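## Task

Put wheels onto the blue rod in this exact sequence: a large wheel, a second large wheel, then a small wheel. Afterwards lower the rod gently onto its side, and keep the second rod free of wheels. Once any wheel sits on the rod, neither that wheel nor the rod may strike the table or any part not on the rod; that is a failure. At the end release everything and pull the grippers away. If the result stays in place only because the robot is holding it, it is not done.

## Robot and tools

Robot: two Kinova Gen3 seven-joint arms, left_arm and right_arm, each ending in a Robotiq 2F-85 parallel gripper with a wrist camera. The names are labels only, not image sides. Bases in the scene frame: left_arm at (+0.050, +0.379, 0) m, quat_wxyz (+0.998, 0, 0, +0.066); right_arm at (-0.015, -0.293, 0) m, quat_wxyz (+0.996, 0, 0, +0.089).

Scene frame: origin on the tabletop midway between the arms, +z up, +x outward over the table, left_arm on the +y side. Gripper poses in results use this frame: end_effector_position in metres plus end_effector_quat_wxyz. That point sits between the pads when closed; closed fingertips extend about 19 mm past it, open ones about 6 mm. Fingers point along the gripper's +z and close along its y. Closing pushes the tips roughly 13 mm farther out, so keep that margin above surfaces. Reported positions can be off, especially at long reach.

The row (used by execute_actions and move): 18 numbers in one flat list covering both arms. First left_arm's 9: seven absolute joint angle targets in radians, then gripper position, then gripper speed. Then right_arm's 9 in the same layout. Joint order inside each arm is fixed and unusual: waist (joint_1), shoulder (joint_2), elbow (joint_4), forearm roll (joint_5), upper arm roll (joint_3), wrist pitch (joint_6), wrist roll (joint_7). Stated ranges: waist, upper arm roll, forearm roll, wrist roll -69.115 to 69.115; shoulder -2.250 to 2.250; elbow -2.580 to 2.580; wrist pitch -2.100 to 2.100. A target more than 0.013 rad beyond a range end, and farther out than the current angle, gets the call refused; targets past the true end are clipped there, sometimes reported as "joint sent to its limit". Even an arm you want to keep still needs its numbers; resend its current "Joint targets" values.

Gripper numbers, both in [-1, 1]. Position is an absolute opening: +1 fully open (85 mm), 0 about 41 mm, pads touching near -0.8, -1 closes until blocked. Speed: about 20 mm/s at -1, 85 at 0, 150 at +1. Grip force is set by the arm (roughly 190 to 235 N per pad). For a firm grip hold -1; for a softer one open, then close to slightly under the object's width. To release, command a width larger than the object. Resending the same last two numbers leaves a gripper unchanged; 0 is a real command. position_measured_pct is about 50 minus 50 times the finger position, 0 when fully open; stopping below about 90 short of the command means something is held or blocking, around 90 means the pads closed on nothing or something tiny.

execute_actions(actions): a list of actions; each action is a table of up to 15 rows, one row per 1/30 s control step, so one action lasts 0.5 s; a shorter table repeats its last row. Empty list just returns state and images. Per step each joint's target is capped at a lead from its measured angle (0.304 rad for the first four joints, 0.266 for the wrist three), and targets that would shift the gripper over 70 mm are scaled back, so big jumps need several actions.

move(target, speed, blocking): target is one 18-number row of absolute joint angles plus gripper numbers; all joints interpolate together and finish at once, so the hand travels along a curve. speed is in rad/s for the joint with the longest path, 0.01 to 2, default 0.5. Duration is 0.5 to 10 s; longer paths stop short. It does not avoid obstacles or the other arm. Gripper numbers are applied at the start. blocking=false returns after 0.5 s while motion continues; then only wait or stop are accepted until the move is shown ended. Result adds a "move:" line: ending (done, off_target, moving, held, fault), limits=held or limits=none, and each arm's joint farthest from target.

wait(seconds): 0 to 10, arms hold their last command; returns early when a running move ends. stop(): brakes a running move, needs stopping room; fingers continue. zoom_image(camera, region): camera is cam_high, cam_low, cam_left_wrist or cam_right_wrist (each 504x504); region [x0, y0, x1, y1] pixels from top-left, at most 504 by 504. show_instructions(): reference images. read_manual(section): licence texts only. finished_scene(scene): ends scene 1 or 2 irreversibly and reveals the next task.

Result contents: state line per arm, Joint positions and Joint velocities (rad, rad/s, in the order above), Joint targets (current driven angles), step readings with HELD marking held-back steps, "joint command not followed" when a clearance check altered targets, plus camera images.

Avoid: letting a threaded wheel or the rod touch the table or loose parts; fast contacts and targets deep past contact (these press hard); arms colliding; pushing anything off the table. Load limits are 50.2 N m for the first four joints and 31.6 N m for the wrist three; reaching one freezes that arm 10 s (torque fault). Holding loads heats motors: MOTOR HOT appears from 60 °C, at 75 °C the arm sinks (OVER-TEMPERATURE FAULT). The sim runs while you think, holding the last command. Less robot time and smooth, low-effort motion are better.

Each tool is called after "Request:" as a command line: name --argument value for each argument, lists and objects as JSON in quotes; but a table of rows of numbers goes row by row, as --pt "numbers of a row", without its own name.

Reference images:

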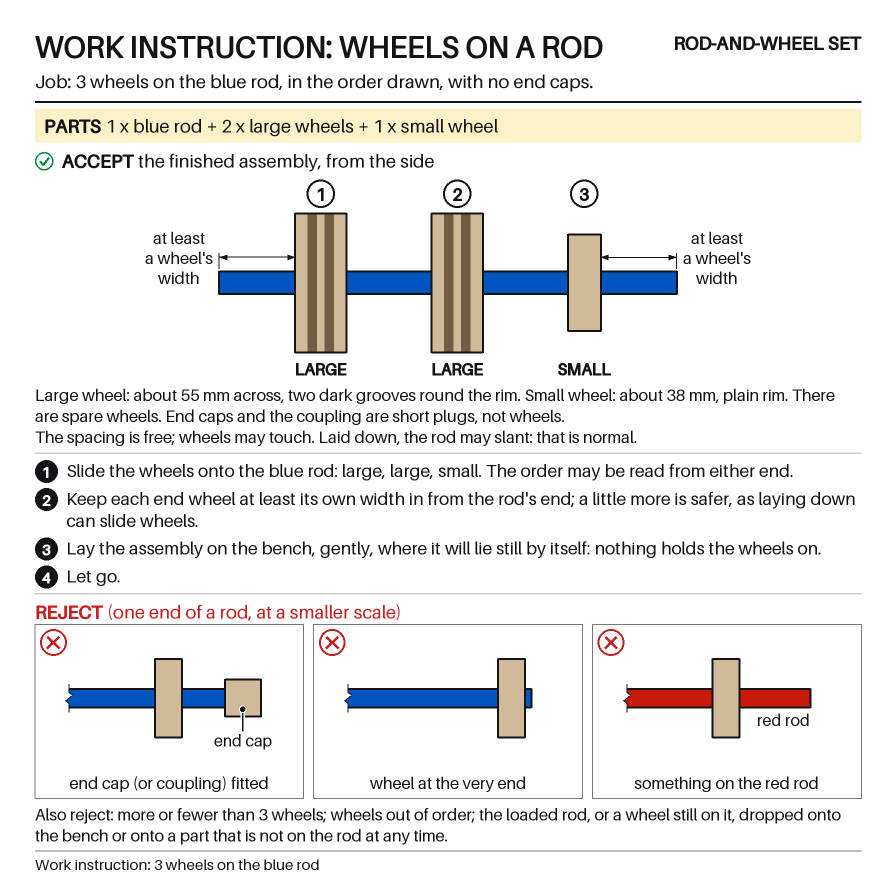

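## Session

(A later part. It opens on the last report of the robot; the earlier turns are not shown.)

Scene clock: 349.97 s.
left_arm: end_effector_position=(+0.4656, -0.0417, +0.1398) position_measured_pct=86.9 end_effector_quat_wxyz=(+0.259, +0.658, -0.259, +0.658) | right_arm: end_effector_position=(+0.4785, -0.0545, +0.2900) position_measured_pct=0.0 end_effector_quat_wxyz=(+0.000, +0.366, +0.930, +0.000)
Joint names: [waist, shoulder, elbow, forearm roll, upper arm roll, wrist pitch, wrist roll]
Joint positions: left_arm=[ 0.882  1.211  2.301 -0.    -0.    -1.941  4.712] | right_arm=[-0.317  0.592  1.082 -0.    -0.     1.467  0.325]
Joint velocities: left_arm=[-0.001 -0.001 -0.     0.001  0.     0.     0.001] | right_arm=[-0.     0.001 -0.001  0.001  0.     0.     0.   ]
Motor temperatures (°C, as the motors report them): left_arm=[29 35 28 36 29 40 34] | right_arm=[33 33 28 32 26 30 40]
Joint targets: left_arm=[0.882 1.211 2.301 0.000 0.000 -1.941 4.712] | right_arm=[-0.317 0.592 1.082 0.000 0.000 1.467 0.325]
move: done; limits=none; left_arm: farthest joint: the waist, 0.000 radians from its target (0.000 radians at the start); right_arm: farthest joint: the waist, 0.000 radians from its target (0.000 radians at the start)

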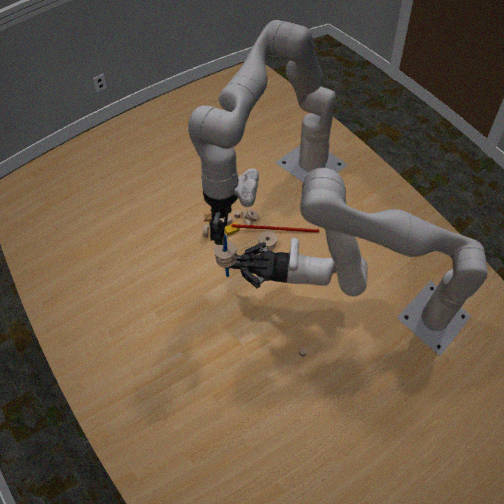

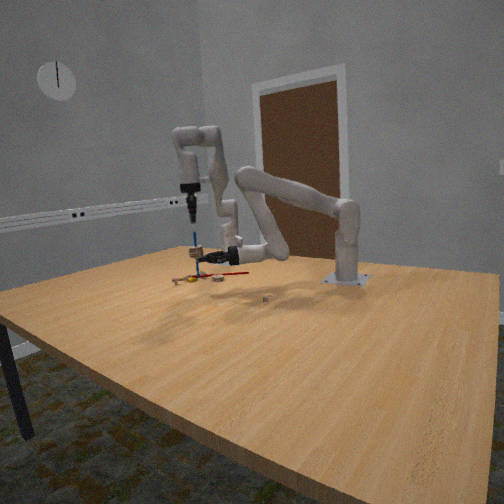

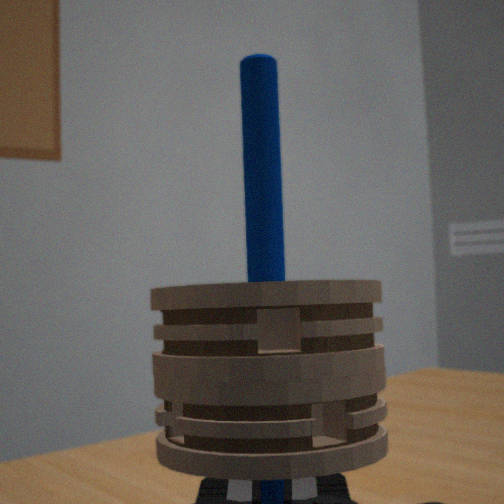

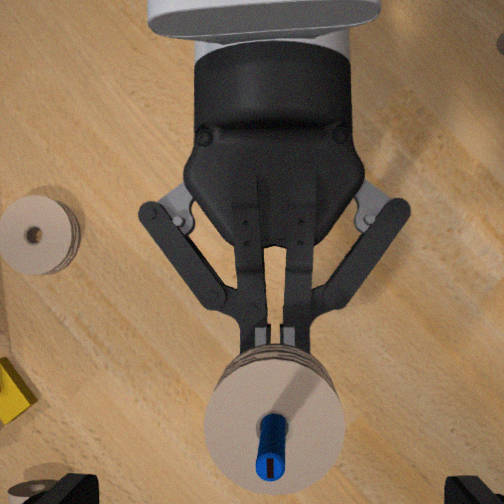

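Request:
execute_actions --actions '[]'

Scene clock: 361.77 s.
left_arm: end_effector_position=(+0.4656, -0.0417, +0.1398) position_measured_pct=86.9 end_effector_quat_wxyz=(+0.259, +0.658, -0.259, +0.658) | right_arm: end_effector_position=(+0.4785, -0.0545, +0.2899) position_measured_pct=0.0 end_effector_quat_wxyz=(-0.000, +0.366, +0.930, -0.000)
Joint names: [waist, shoulder, elbow, forearm roll, upper arm roll, wrist pitch, wrist roll]
Joint positions: left_arm=[ 0.882  1.211  2.301 -0.    -0.    -1.941  4.712] | right_arm=[-0.317  0.593  1.082  0.     0.     1.467  0.325]
Joint velocities: left_arm=[ 0.001 -0.001  0.    -0.    -0.     0.001  0.   ] | right_arm=[ 0.     0.    -0.001 -0.     0.     0.     0.   ]
Motor temperatures (°C, as the motors report them): left_arm=[29 35 28 36 29 40 34] | right_arm=[33 33 28 32 26 30 40]
Joint targets: left_arm=[0.882 1.211 2.301 0.000 0.000 -1.941 4.712] | right_arm=[-0.317 0.592 1.082 0.000 0.000 1.467 0.325]

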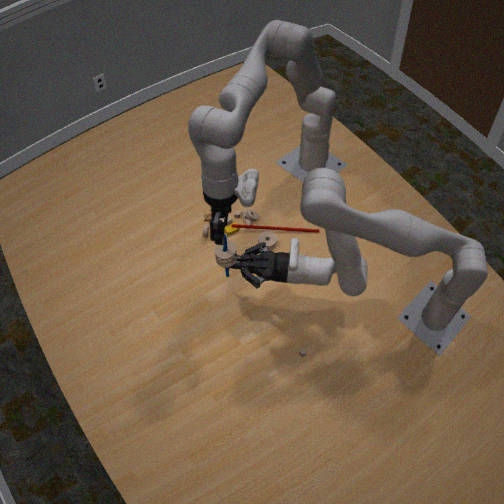

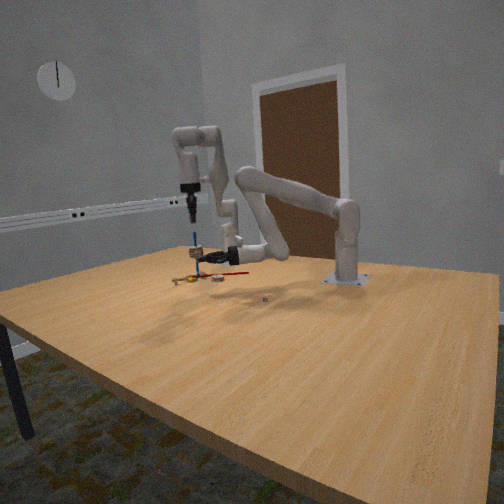

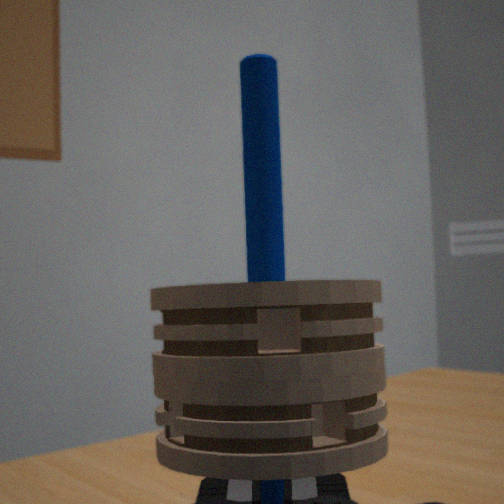

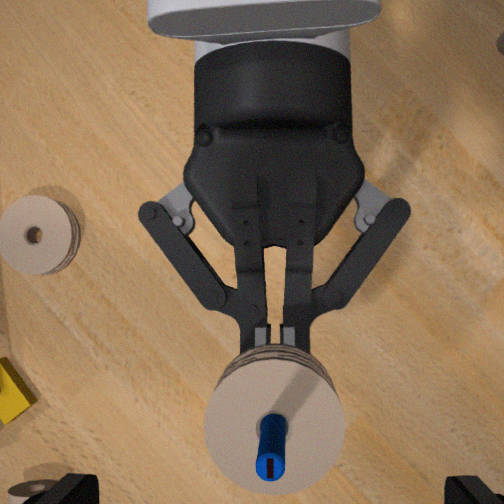

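Request:
move --target '[0.882,1.2107,2.3012,0,0,-1.9411,4.712,-1,-0.5,0.03,0.1057,1.7952,0,0,1.2407,0.0,1,0]' --speed 0.6

Scene clock: 365.67 s.
left_arm: end_effector_position=(+0.4656, -0.0417, +0.1398) position_measured_pct=86.9 end_effector_quat_wxyz=(+0.259, +0.658, -0.259, +0.658) | right_arm: end_effector_position=(+0.3267, -0.2670, +0.2899) position_measured_pct=0.0 end_effector_quat_wxyz=(-0.000, +0.653, +0.758, -0.000)
Joint names: [waist, shoulder, elbow, forearm roll, upper arm roll, wrist pitch, wrist roll]
Joint positions: left_arm=[ 0.882  1.211  2.301 -0.    -0.    -1.941  4.712] | right_arm=[0.03  0.106 1.795 0.    0.    1.241 0.   ]
Joint velocities: left_arm=[ 0.    -0.     0.    -0.001 -0.    -0.001 -0.   ] | right_arm=[ 0.002 -0.003 -0.001 -0.    -0.    -0.    -0.   ]
Motor temperatures (°C, as the motors report them): left_arm=[29 35 28 36 29 40 34] | right_arm=[33 33 28 32 26 30 40]
Joint targets: left_arm=[0.882 1.211 2.301 0.000 0.000 -1.941 4.712] | right_arm=[0.030 0.106 1.795 0.000 0.000 1.241 -0.000]
move: done; limits=none; left_arm: farthest joint: the waist, 0.000 radians from its target (0.000 radians at the start); right_arm: farthest joint: the waist, 0.000 radians from its target (0.347 radians at the start)

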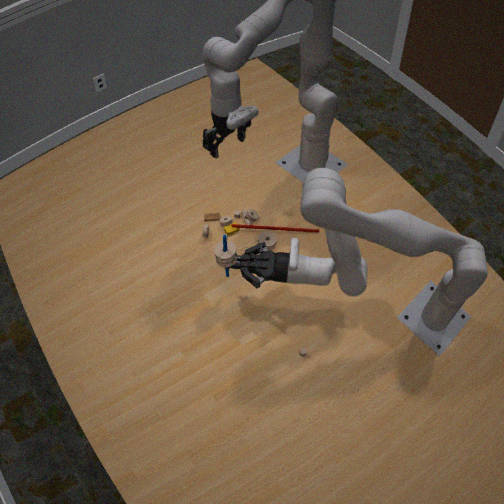

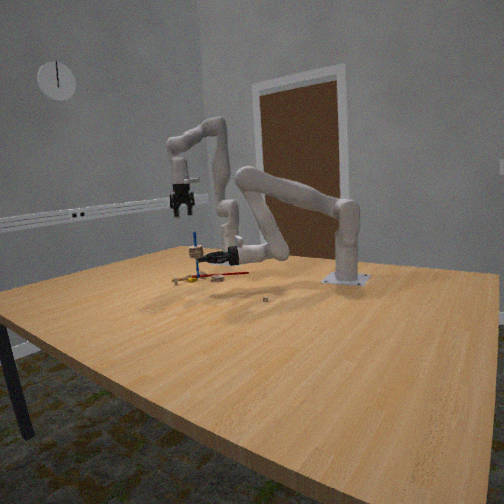

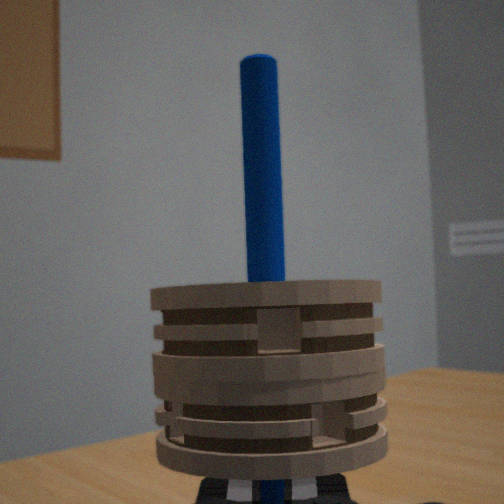

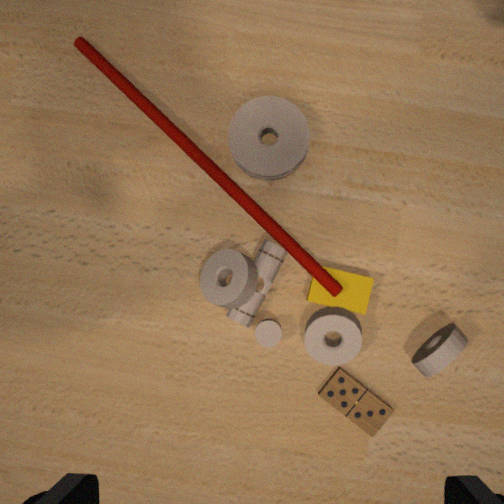

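Request:
move --target '[0.882,1.2107,2.3012,0,0,-1.9411,4.712,-1,-0.5,-0.011,0.5145,2.0292,0,0,0.5979,-0.04,0.25,0]' --speed 0.6

Scene clock: 385.17 s.
left_arm: end_effector_position=(+0.4656, -0.0417, +0.1398) position_measured_pct=86.9 end_effector_quat_wxyz=(+0.259, +0.658, -0.259, +0.658) | right_arm: end_effector_position=(+0.3669, -0.2452, +0.0801) position_measured_pct=37.7 end_effector_quat_wxyz=(+0.000, +0.652, +0.758, +0.000)
Joint names: [waist, shoulder, elbow, forearm roll, upper arm roll, wrist pitch, wrist roll]
Joint positions: left_arm=[ 0.882  1.211  2.301 -0.    -0.    -1.941  4.712] | right_arm=[-0.011  0.514  2.029 -0.    -0.     0.598 -0.04 ]
Joint velocities: left_arm=[-0.    -0.001  0.001  0.001  0.001  0.001  0.001] | right_arm=[-0.     0.003 -0.    -0.     0.    -0.    -0.   ]
Motor temperatures (°C, as the motors report them): left_arm=[29 35 28 36 29 40 34] | right_arm=[33 33 28 32 26 30 40]
Joint targets: left_arm=[0.882 1.211 2.301 0.000 0.000 -1.941 4.712] | right_arm=[-0.011 0.515 2.029 0.000 0.000 0.598 -0.040]
move: done; limits=none; left_arm: farthest joint: the waist, 0.000 radians from its target (0.000 radians at the start); right_arm: farthest joint: the waist, 0.000 radians from its target (0.041 radians at the start)

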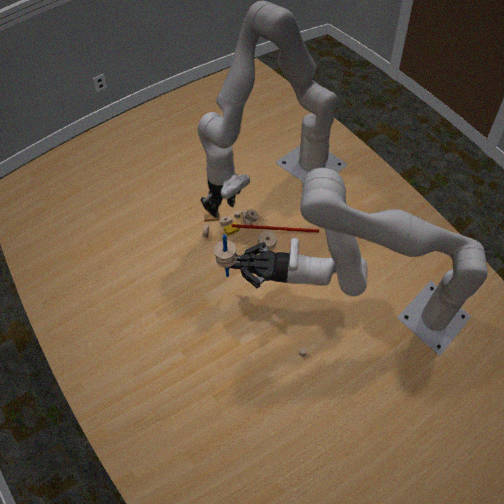

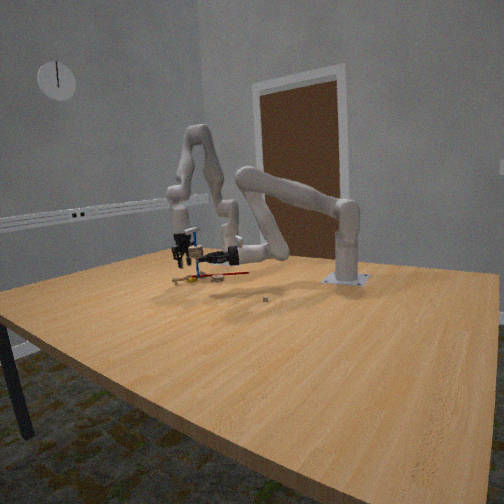

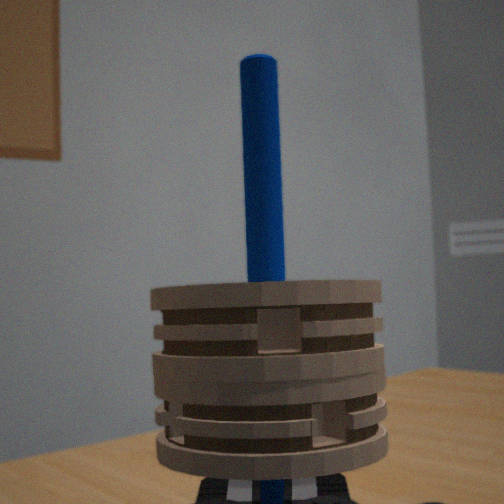

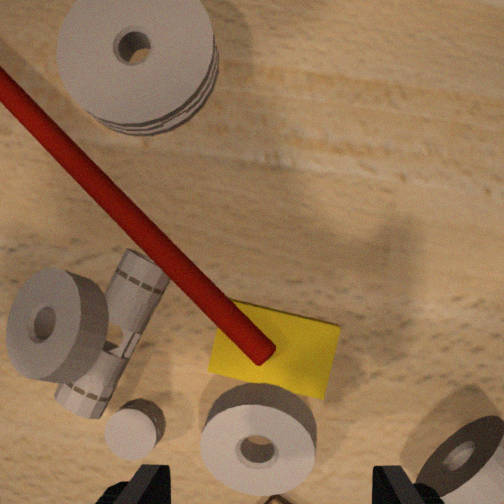

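Request:
move --target '[0.882,1.2107,2.3012,0,0,-1.9411,4.712,-1,-0.5,-0.0212,0.5945,2.055,0,0,0.4921,-0.05,0.25,0]' --speed 0.2

Scene clock: 389.47 s.
left_arm: end_effector_position=(+0.4656, -0.0417, +0.1398) position_measured_pct=86.9 end_effector_quat_wxyz=(+0.259, +0.658, -0.259, +0.658) | right_arm: end_effector_position=(+0.3665, -0.2412, +0.0451) position_measured_pct=37.7 end_effector_quat_wxyz=(+0.000, +0.652, +0.758, +0.000)
Joint names: [waist, shoulder, elbow, forearm roll, upper arm roll, wrist pitch, wrist roll]
Joint positions: left_arm=[ 0.882  1.211  2.301 -0.    -0.    -1.941  4.712] | right_arm=[-0.021  0.594  2.055 -0.    -0.     0.492 -0.05 ]
Joint velocities: left_arm=[ 0.001 -0.    -0.     0.001  0.    -0.001 -0.   ] | right_arm=[-0.     0.002  0.001 -0.     0.    -0.     0.   ]
Motor temperatures (°C, as the motors report them): left_arm=[29 35 28 36 29 40 34] | right_arm=[33 33 28 32 26 30 40]
Joint targets: left_arm=[0.882 1.211 2.301 0.000 0.000 -1.941 4.712] | right_arm=[-0.021 0.595 2.055 0.000 0.000 0.492 -0.050]
move: done; limits=none; left_arm: farthest joint: the waist, 0.000 radians from its target (0.000 radians at the start); right_arm: farthest joint: the waist, 0.000 radians from its target (0.010 radians at the start)

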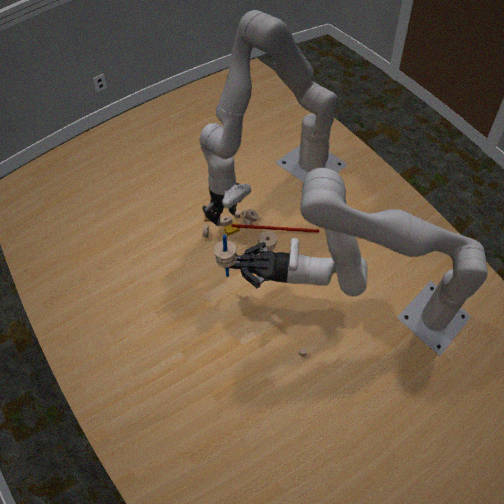

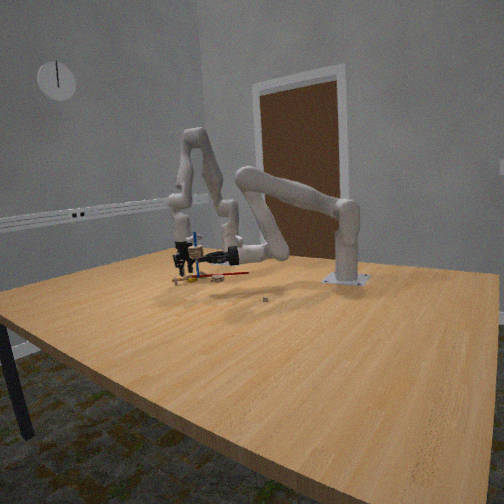

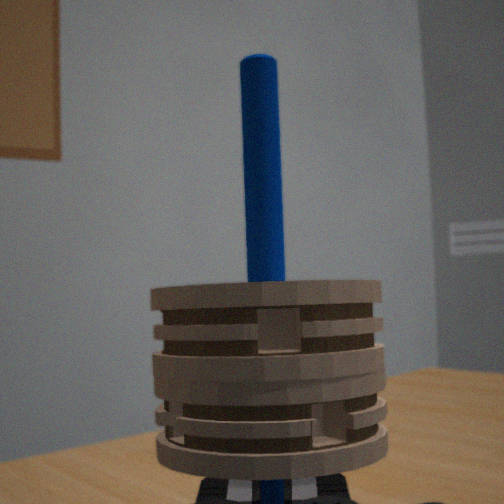

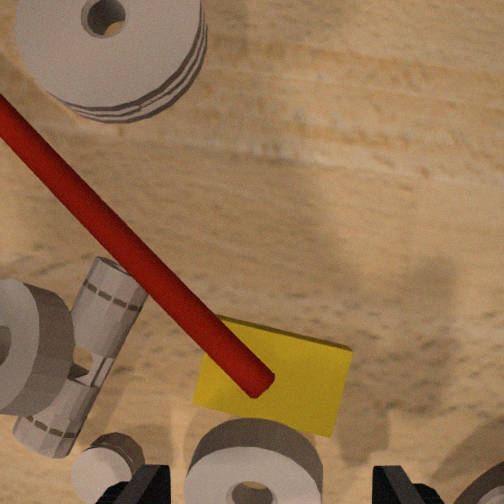

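Request:
move --target '[0.882,1.2107,2.3012,0,0,-1.9411,4.712,-1,-0.5,-0.0212,0.6452,2.066,0,0,0.4304,-0.05,0.25,0]' --speed 0.08

Request:
move --target '[0.882,1.2107,2.3012,0,0,-1.9411,4.712,-1,-0.5,-0.0212,0.6452,2.066,0,0,0.4304,-0.05,-1,-0.5]'

Scene clock: 394.60 s.
left_arm: end_effector_position=(+0.4656, -0.0417, +0.1398) position_measured_pct=86.9 end_effector_quat_wxyz=(+0.259, +0.658, -0.259, +0.658) | right_arm: end_effector_position=(+0.3665, -0.2412, +0.0241) position_measured_pct=37.7 end_effector_quat_wxyz=(+0.000, +0.652, +0.758, +0.000)
Joint names: [waist, shoulder, elbow, forearm roll, upper arm roll, wrist pitch, wrist roll]
Joint positions: left_arm=[ 0.882  1.211  2.301 -0.    -0.    -1.941  4.712] | right_arm=[-0.021  0.645  2.066  0.    -0.     0.43  -0.05 ]
Joint velocities: left_arm=[-0.    -0.001 -0.001  0.001 -0.    -0.     0.   ] | right_arm=[ 0.     0.002 -0.001  0.     0.    -0.     0.   ]
Motor temperatures (°C, as the motors report them): left_arm=[29 35 28 36 29 40 34] | right_arm=[33 33 28 32 26 30 40]
Joint targets: left_arm=[0.882 1.211 2.301 0.000 0.000 -1.941 4.712] | right_arm=[-0.021 0.645 2.066 0.000 0.000 0.430 -0.050]
move: done; limits=none; left_arm: farthest joint: the waist, 0.000 radians from its target (0.000 radians at the start); right_arm: farthest joint: the waist, 0.000 radians from its target (0.000 radians at the start)

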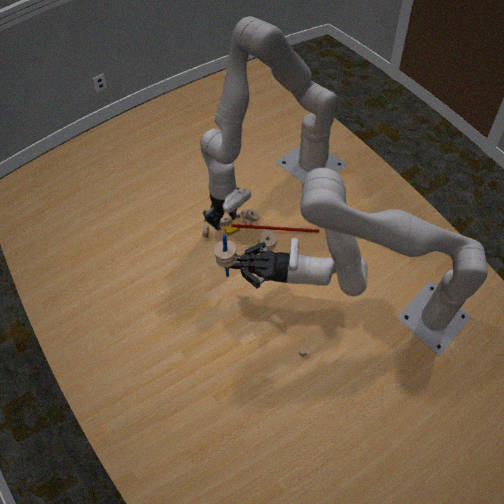

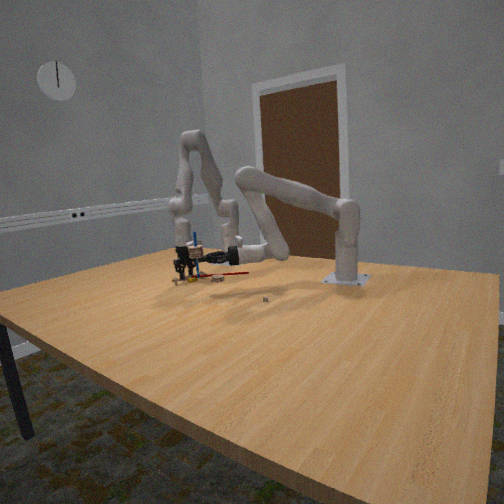

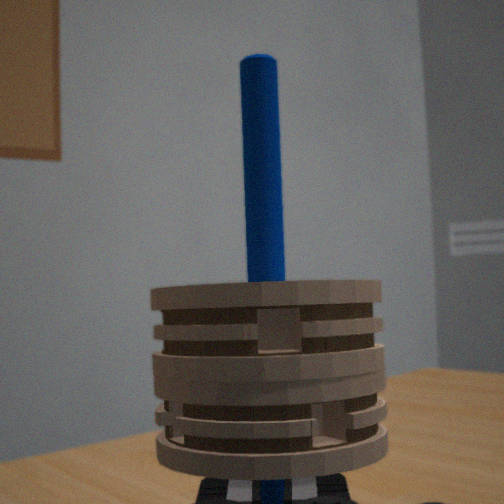

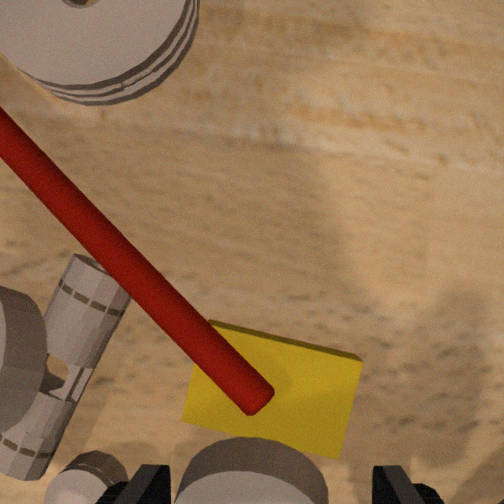

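Scene clock: 395.30 s.
left_arm: end_effector_position=(+0.4656, -0.0417, +0.1398) position_measured_pct=86.9 end_effector_quat_wxyz=(+0.259, +0.658, -0.259, +0.658) | right_arm: end_effector_position=(+0.3665, -0.2412, +0.0247) position_measured_pct=56.3 end_effector_quat_wxyz=(+0.000, +0.652, +0.758, +0.000)
Joint names: [waist, shoulder, elbow, forearm roll, upper arm roll, wrist pitch, wrist roll]
Joint positions: left_arm=[ 0.882  1.211  2.301 -0.    -0.    -1.941  4.712] | right_arm=[-0.021  0.643  2.066 -0.     0.     0.431 -0.05 ]
Joint velocities: left_arm=[ 0.     0.001 -0.001 -0.003  0.     0.001 -0.   ] | right_arm=[-0. -0.  0.  0.  0. -0. -0.]
Motor temperatures (°C, as the motors report them): left_arm=[29 35 28 36 29 40 34] | right_arm=[33 33 28 32 26 30 40]
Joint targets: left_arm=[0.882 1.211 2.301 0.000 0.000 -1.941 4.712] | right_arm=[-0.021 0.645 2.066 0.000 0.000 0.430 -0.050]
move: done; limits=none; left_arm: farthest joint: the waist, 0.000 radians from its target (0.000 radians at the start); right_arm: farthest joint: the shoulder, 0.002 radians from its target (0.000 radians at the start)

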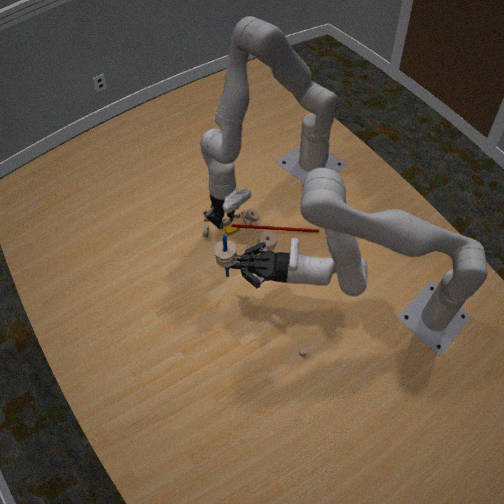

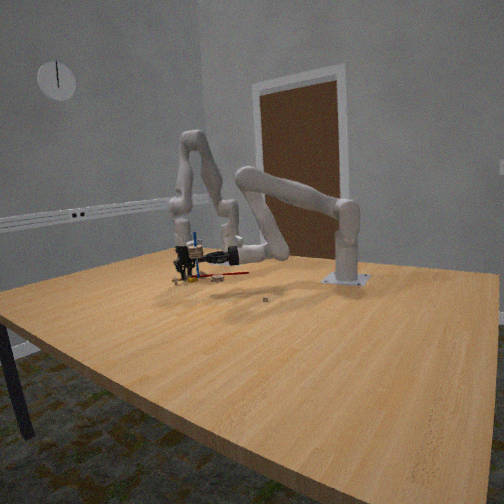

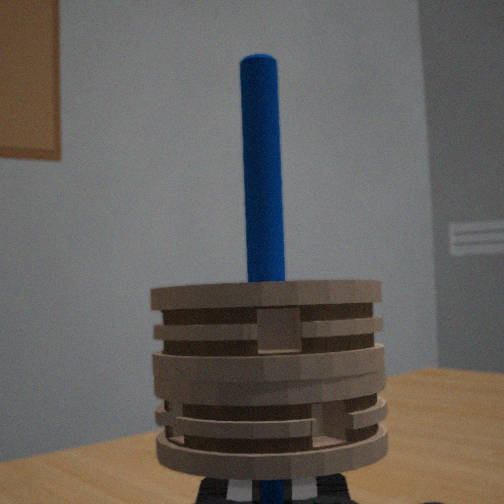

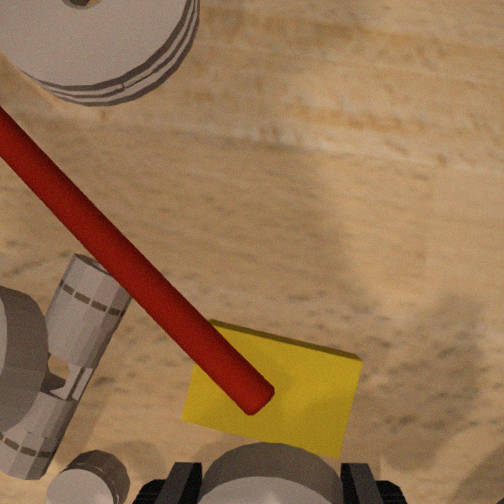

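Request:
move --target '[0.882,1.2107,2.3012,0,0,-1.9411,4.712,-1,-0.5,-0.0212,0.5145,2.0292,0,0,0.5979,-0.05,-1,-0.5]' --speed 0.25

Request:
move --target '[0.882,1.2107,2.3012,0,0,-1.9411,4.712,-1,-0.5,-0.05,0.1057,1.7952,0,0,1.2407,0.1,-1,-0.5]' --speed 0.6

Request:
move --target '[0.882,1.2107,2.3012,0,0,-1.9411,4.712,-1,-0.5,-0.317,0.5925,1.0822,0,0,1.4669,0.325,-1,-0.5]' --speed 0.5

Scene clock: 399.67 s.
left_arm: end_effector_position=(+0.4656, -0.0417, +0.1398) position_measured_pct=86.9 end_effector_quat_wxyz=(+0.259, +0.658, -0.259, +0.658) | right_arm: end_effector_position=(+0.3662, -0.2413, +0.0799) position_measured_pct=56.3 end_effector_quat_wxyz=(-0.000, +0.652, +0.758, -0.000)
Joint names: [waist, shoulder, elbow, forearm roll, upper arm roll, wrist pitch, wrist roll]
Joint positions: left_arm=[ 0.882  1.211  2.301 -0.    -0.    -1.941  4.712] | right_arm=[-0.021  0.515  2.029 -0.     0.     0.598 -0.05 ]
Joint velocities: left_arm=[-0.001  0.    -0.    -0.    -0.    -0.001  0.   ] | right_arm=[-0.    -0.002  0.001 -0.    -0.     0.     0.   ]
Motor temperatures (°C, as the motors report them): left_arm=[29 35 28 36 29 40 34] | right_arm=[33 33 28 32 26 30 40]
Joint targets: left_arm=[0.882 1.211 2.301 0.000 0.000 -1.941 4.712] | right_arm=[-0.021 0.515 2.029 0.000 0.000 0.598 -0.050]
move: done; limits=none; left_arm: farthest joint: the waist, 0.000 radians from its target (0.000 radians at the start); right_arm: farthest joint: the waist, 0.000 radians from its target (0.000 radians at the start)

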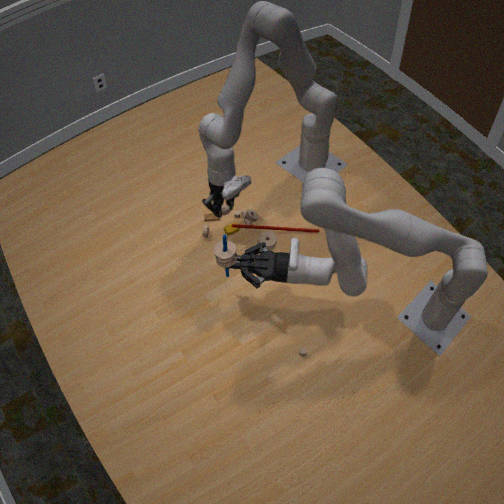

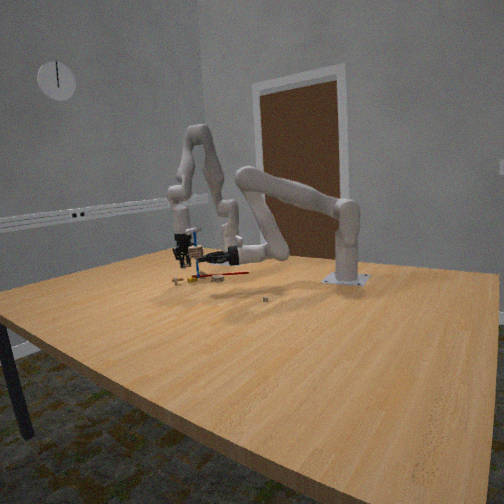

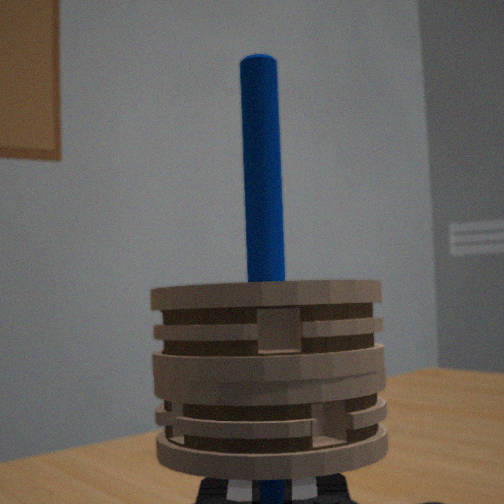

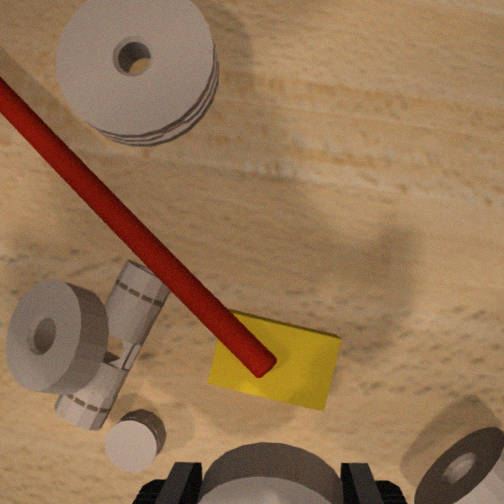

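Scene clock: 401.27 s.
left_arm: end_effector_position=(+0.4656, -0.0417, +0.1398) position_measured_pct=86.9 end_effector_quat_wxyz=(+0.259, +0.658, -0.259, +0.658) | right_arm: end_effector_position=(+0.3235, -0.2399, +0.2899) position_measured_pct=56.3 end_effector_quat_wxyz=(-0.000, +0.582, +0.813, -0.000)
Joint names: [waist, shoulder, elbow, forearm roll, upper arm roll, wrist pitch, wrist roll]
Joint positions: left_arm=[ 0.882  1.211  2.301 -0.    -0.    -1.941  4.712] | right_arm=[-0.05   0.106  1.795 -0.    -0.     1.241  0.1  ]
Joint velocities: left_arm=[ 0.001 -0.    -0.     0.     0.    -0.    -0.   ] | right_arm=[-0.    -0.003  0.    -0.    -0.    -0.    -0.   ]
Motor temperatures (°C, as the motors report them): left_arm=[29 35 28 36 29 40 34] | right_arm=[33 33 28 32 26 30 40]
Joint targets: left_arm=[0.882 1.211 2.301 0.000 0.000 -1.941 4.712] | right_arm=[-0.050 0.106 1.795 0.000 0.000 1.241 0.100]
move: done; limits=none; left_arm: farthest joint: the waist, 0.000 radians from its target (0.000 radians at the start); right_arm: farthest joint: the waist, 0.000 radians from its target (0.029 radians at the start)

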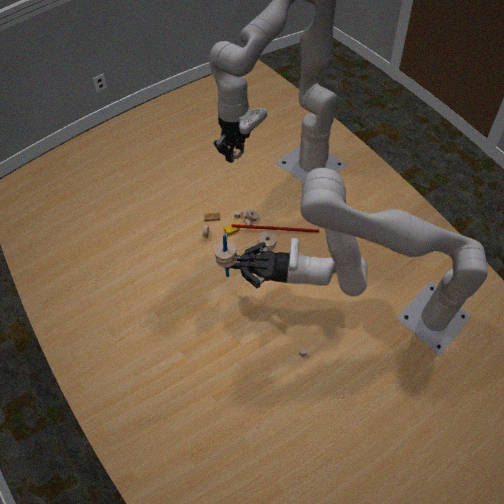

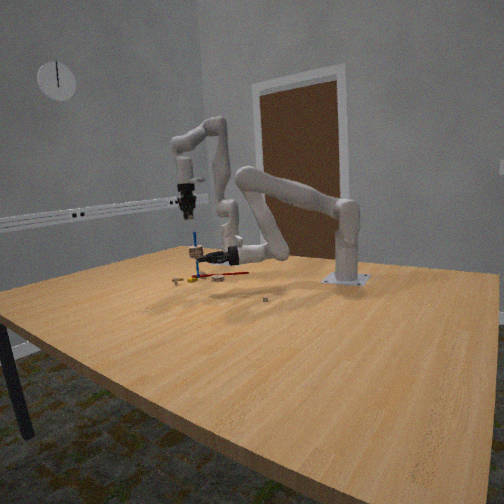

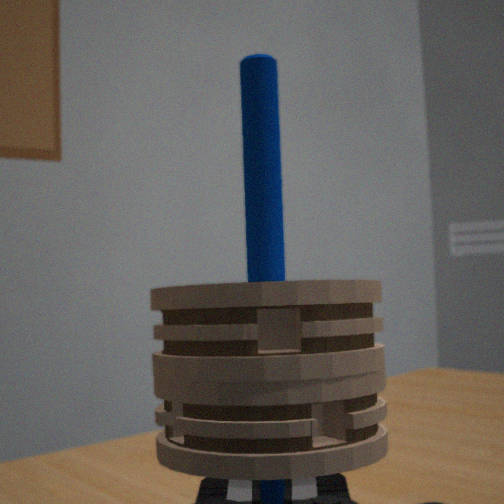

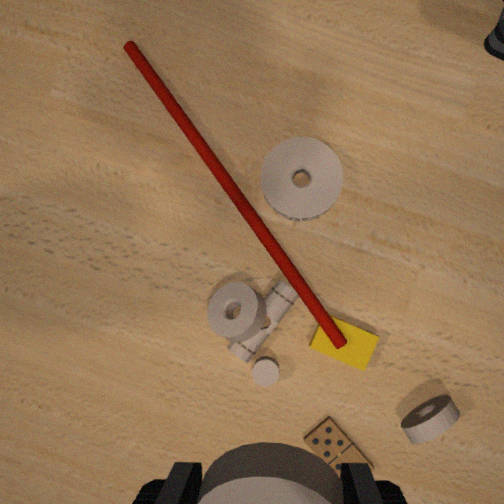

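Scene clock: 403.23 s.
left_arm: end_effector_position=(+0.4656, -0.0417, +0.1398) position_measured_pct=86.9 end_effector_quat_wxyz=(+0.259, +0.658, -0.259, +0.658) | right_arm: end_effector_position=(+0.4785, -0.0546, +0.2901) position_measured_pct=56.3 end_effector_quat_wxyz=(+0.000, +0.366, +0.930, +0.000)
Joint names: [waist, shoulder, elbow, forearm roll, upper arm roll, wrist pitch, wrist roll]
Joint positions: left_arm=[ 0.882  1.211  2.301 -0.    -0.    -1.941  4.712] | right_arm=[-0.317  0.592  1.082 -0.    -0.     1.467  0.325]
Joint velocities: left_arm=[-0.    -0.     0.    -0.001  0.     0.    -0.   ] | right_arm=[-0.001  0.003 -0.    -0.     0.     0.     0.   ]
Motor temperatures (°C, as the motors report them): left_arm=[29 35 28 36 29 40 34] | right_arm=[33 33 28 32 26 30 40]
Joint targets: left_arm=[0.882 1.211 2.301 0.000 0.000 -1.941 4.712] | right_arm=[-0.317 0.592 1.082 0.000 0.000 1.467 0.325]
move: done; limits=none; left_arm: farthest joint: the waist, 0.000 radians from its target (0.000 radians at the start); right_arm: farthest joint: the waist, 0.000 radians from its target (0.267 radians at the start)

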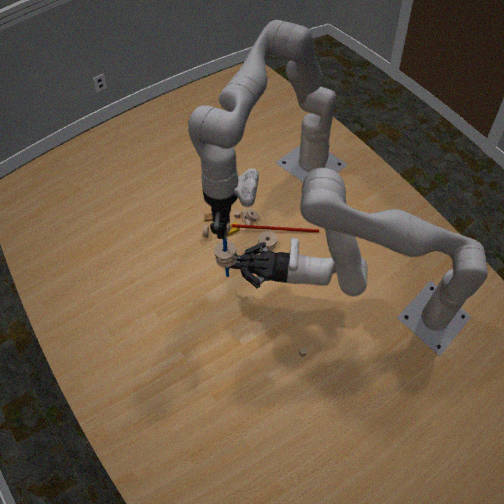

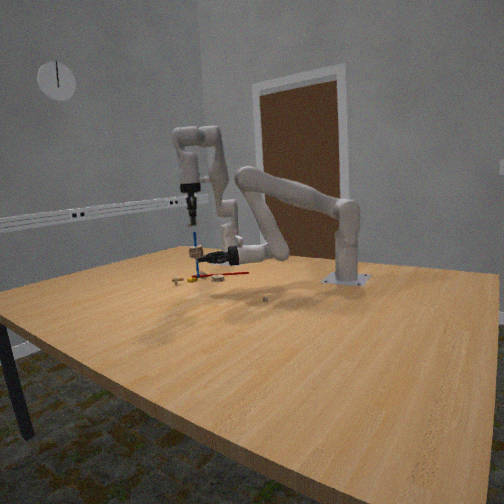

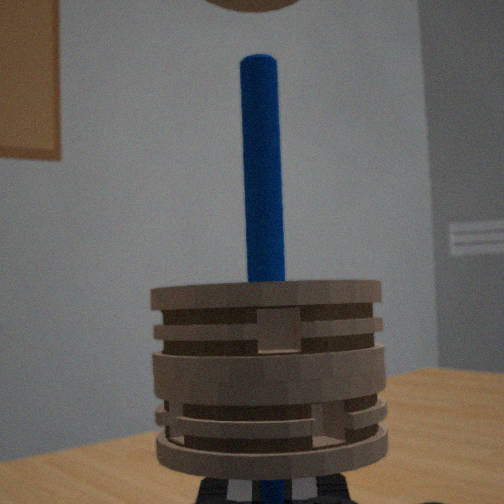

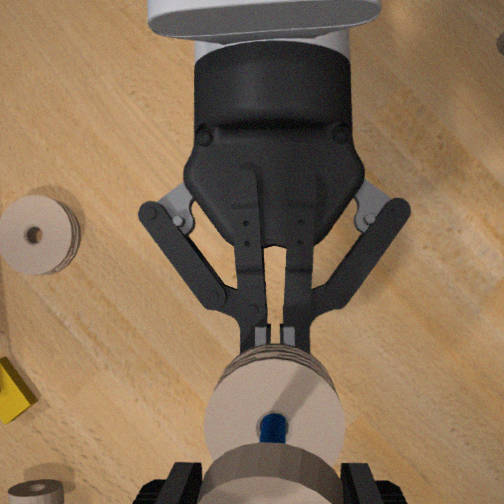

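Request:
zoom_image --camera "cam_left_wrist" --region '[130,0,390,130]'

Request:
zoom_image --camera "cam_low" --region '[170,200,220,250]'

Region (130, 0, 390, 130) of cam_left_wrist's 504x504 image, scaled by 1.938.

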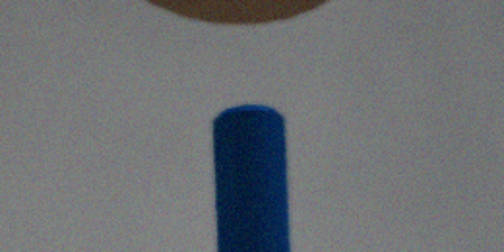

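Region (170, 200, 220, 250) of cam_low's 504x504 image, scaled by 10.080, with more detail than that image has.

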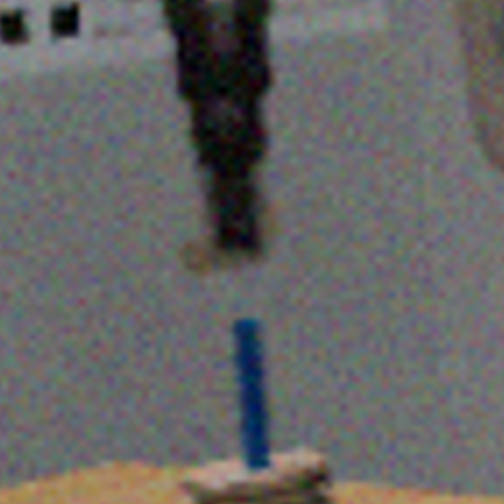

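Request:
move --target '[0.882,1.2107,2.3012,0,0,-1.9411,4.712,-1,-0.5,-0.3213,0.5918,1.1311,0,0,1.4187,0.3205,-1,-0.5]' --speed 0.05

Request:
zoom_image --camera "cam_left_wrist" --region '[130,0,390,130]'

Request:
zoom_image --camera "cam_low" --region '[170,200,220,250]'

Scene clock: 427.43 s.
left_arm: end_effector_position=(+0.4656, -0.0417, +0.1398) position_measured_pct=86.9 end_effector_quat_wxyz=(+0.259, +0.658, -0.259, +0.658) | right_arm: end_effector_position=(+0.4756, -0.0535, +0.2751) position_measured_pct=56.3 end_effector_quat_wxyz=(-0.000, +0.366, +0.930, -0.000)
Joint names: [waist, shoulder, elbow, forearm roll, upper arm roll, wrist pitch, wrist roll]
Joint positions: left_arm=[ 0.882  1.211  2.301 -0.    -0.    -1.941  4.712] | right_arm=[-0.321  0.592  1.131 -0.    -0.     1.419  0.321]
Joint velocities: left_arm=[ 0.    -0.001  0.    -0.002  0.     0.     0.   ] | right_arm=[-0.001 -0.001  0.    -0.     0.    -0.001 -0.   ]
Motor temperatures (°C, as the motors report them): left_arm=[29 35 28 36 29 40 34] | right_arm=[33 33 28 32 26 30 40]
Joint targets: left_arm=[0.882 1.211 2.301 0.000 0.000 -1.941 4.712] | right_arm=[-0.321 0.592 1.131 0.000 0.000 1.419 0.321]
move: done; limits=none; left_arm: farthest joint: the waist, 0.000 radians from its target (0.000 radians at the start); right_arm: farthest joint: the waist, 0.000 radians from its target (0.004 radians at the start)

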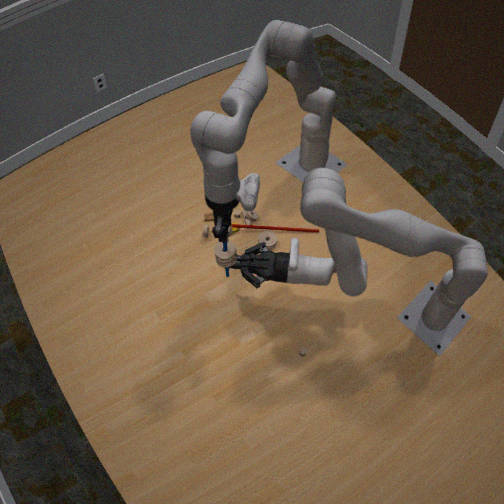

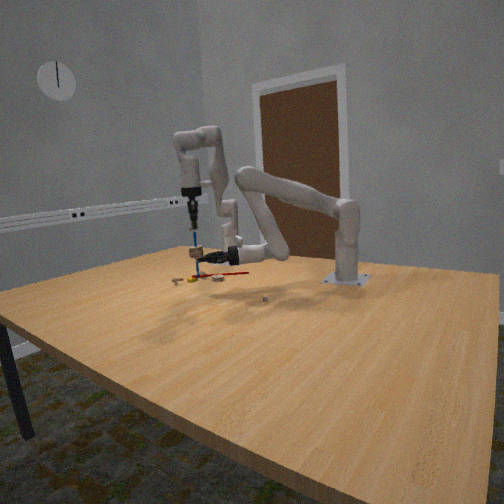

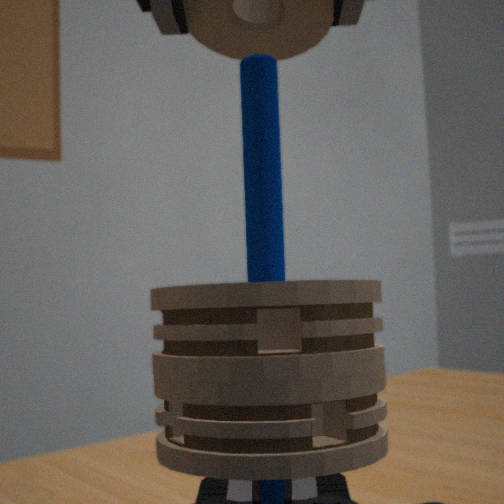

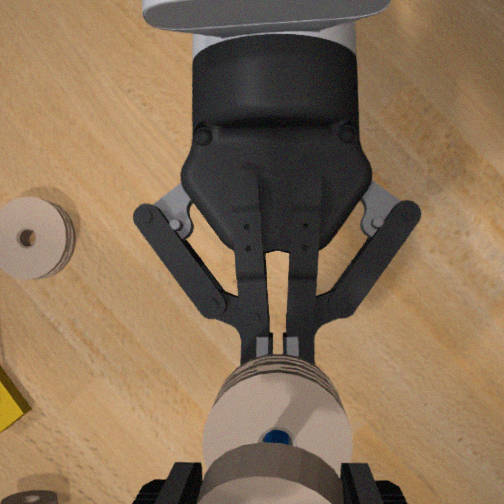

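Region (130, 0, 390, 130) of cam_left_wrist's 504x504 image, scaled by 1.938.

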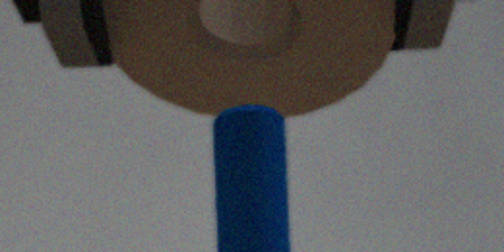

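Region (170, 200, 220, 250) of cam_low's 504x504 image, scaled by 10.080, with more detail than that image has.

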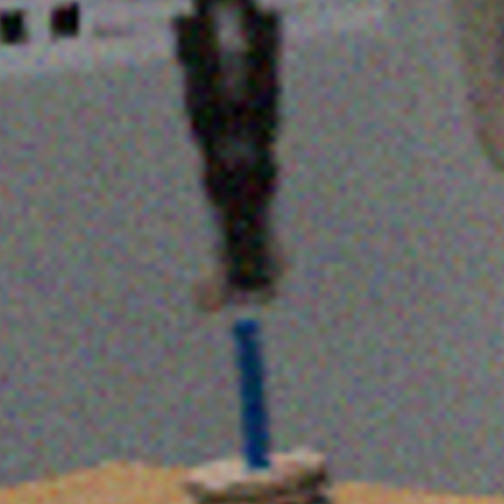

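Request:
zoom_image --camera "cam_low" --region '[182,220,208,240]'

Request:
zoom_image --camera "cam_high" --region '[195,200,255,260]'

Region (182, 220, 208, 240) of cam_low's 504x504 image, scaled by 19.385, with more detail than that image has; it fills the top 388 rows of this view, and the rest is white.

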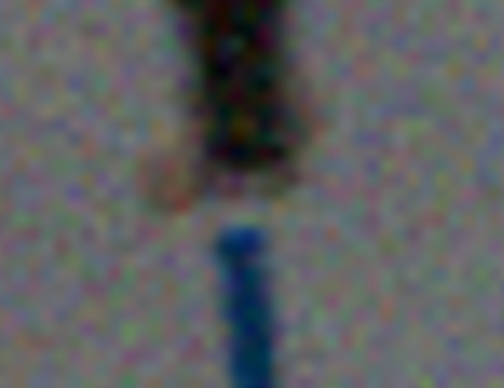

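Region (195, 200, 255, 260) of cam_high's 504x504 image, scaled by 8.400, with more detail than that image has.

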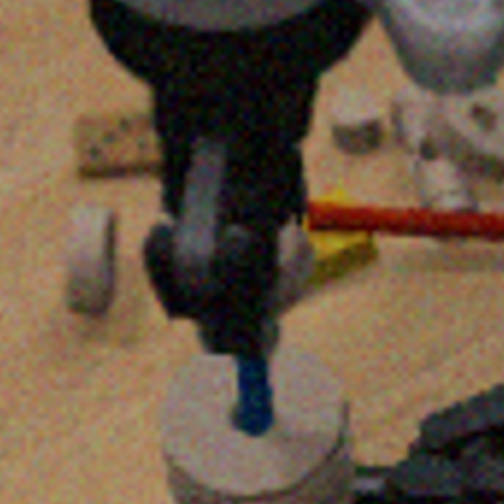

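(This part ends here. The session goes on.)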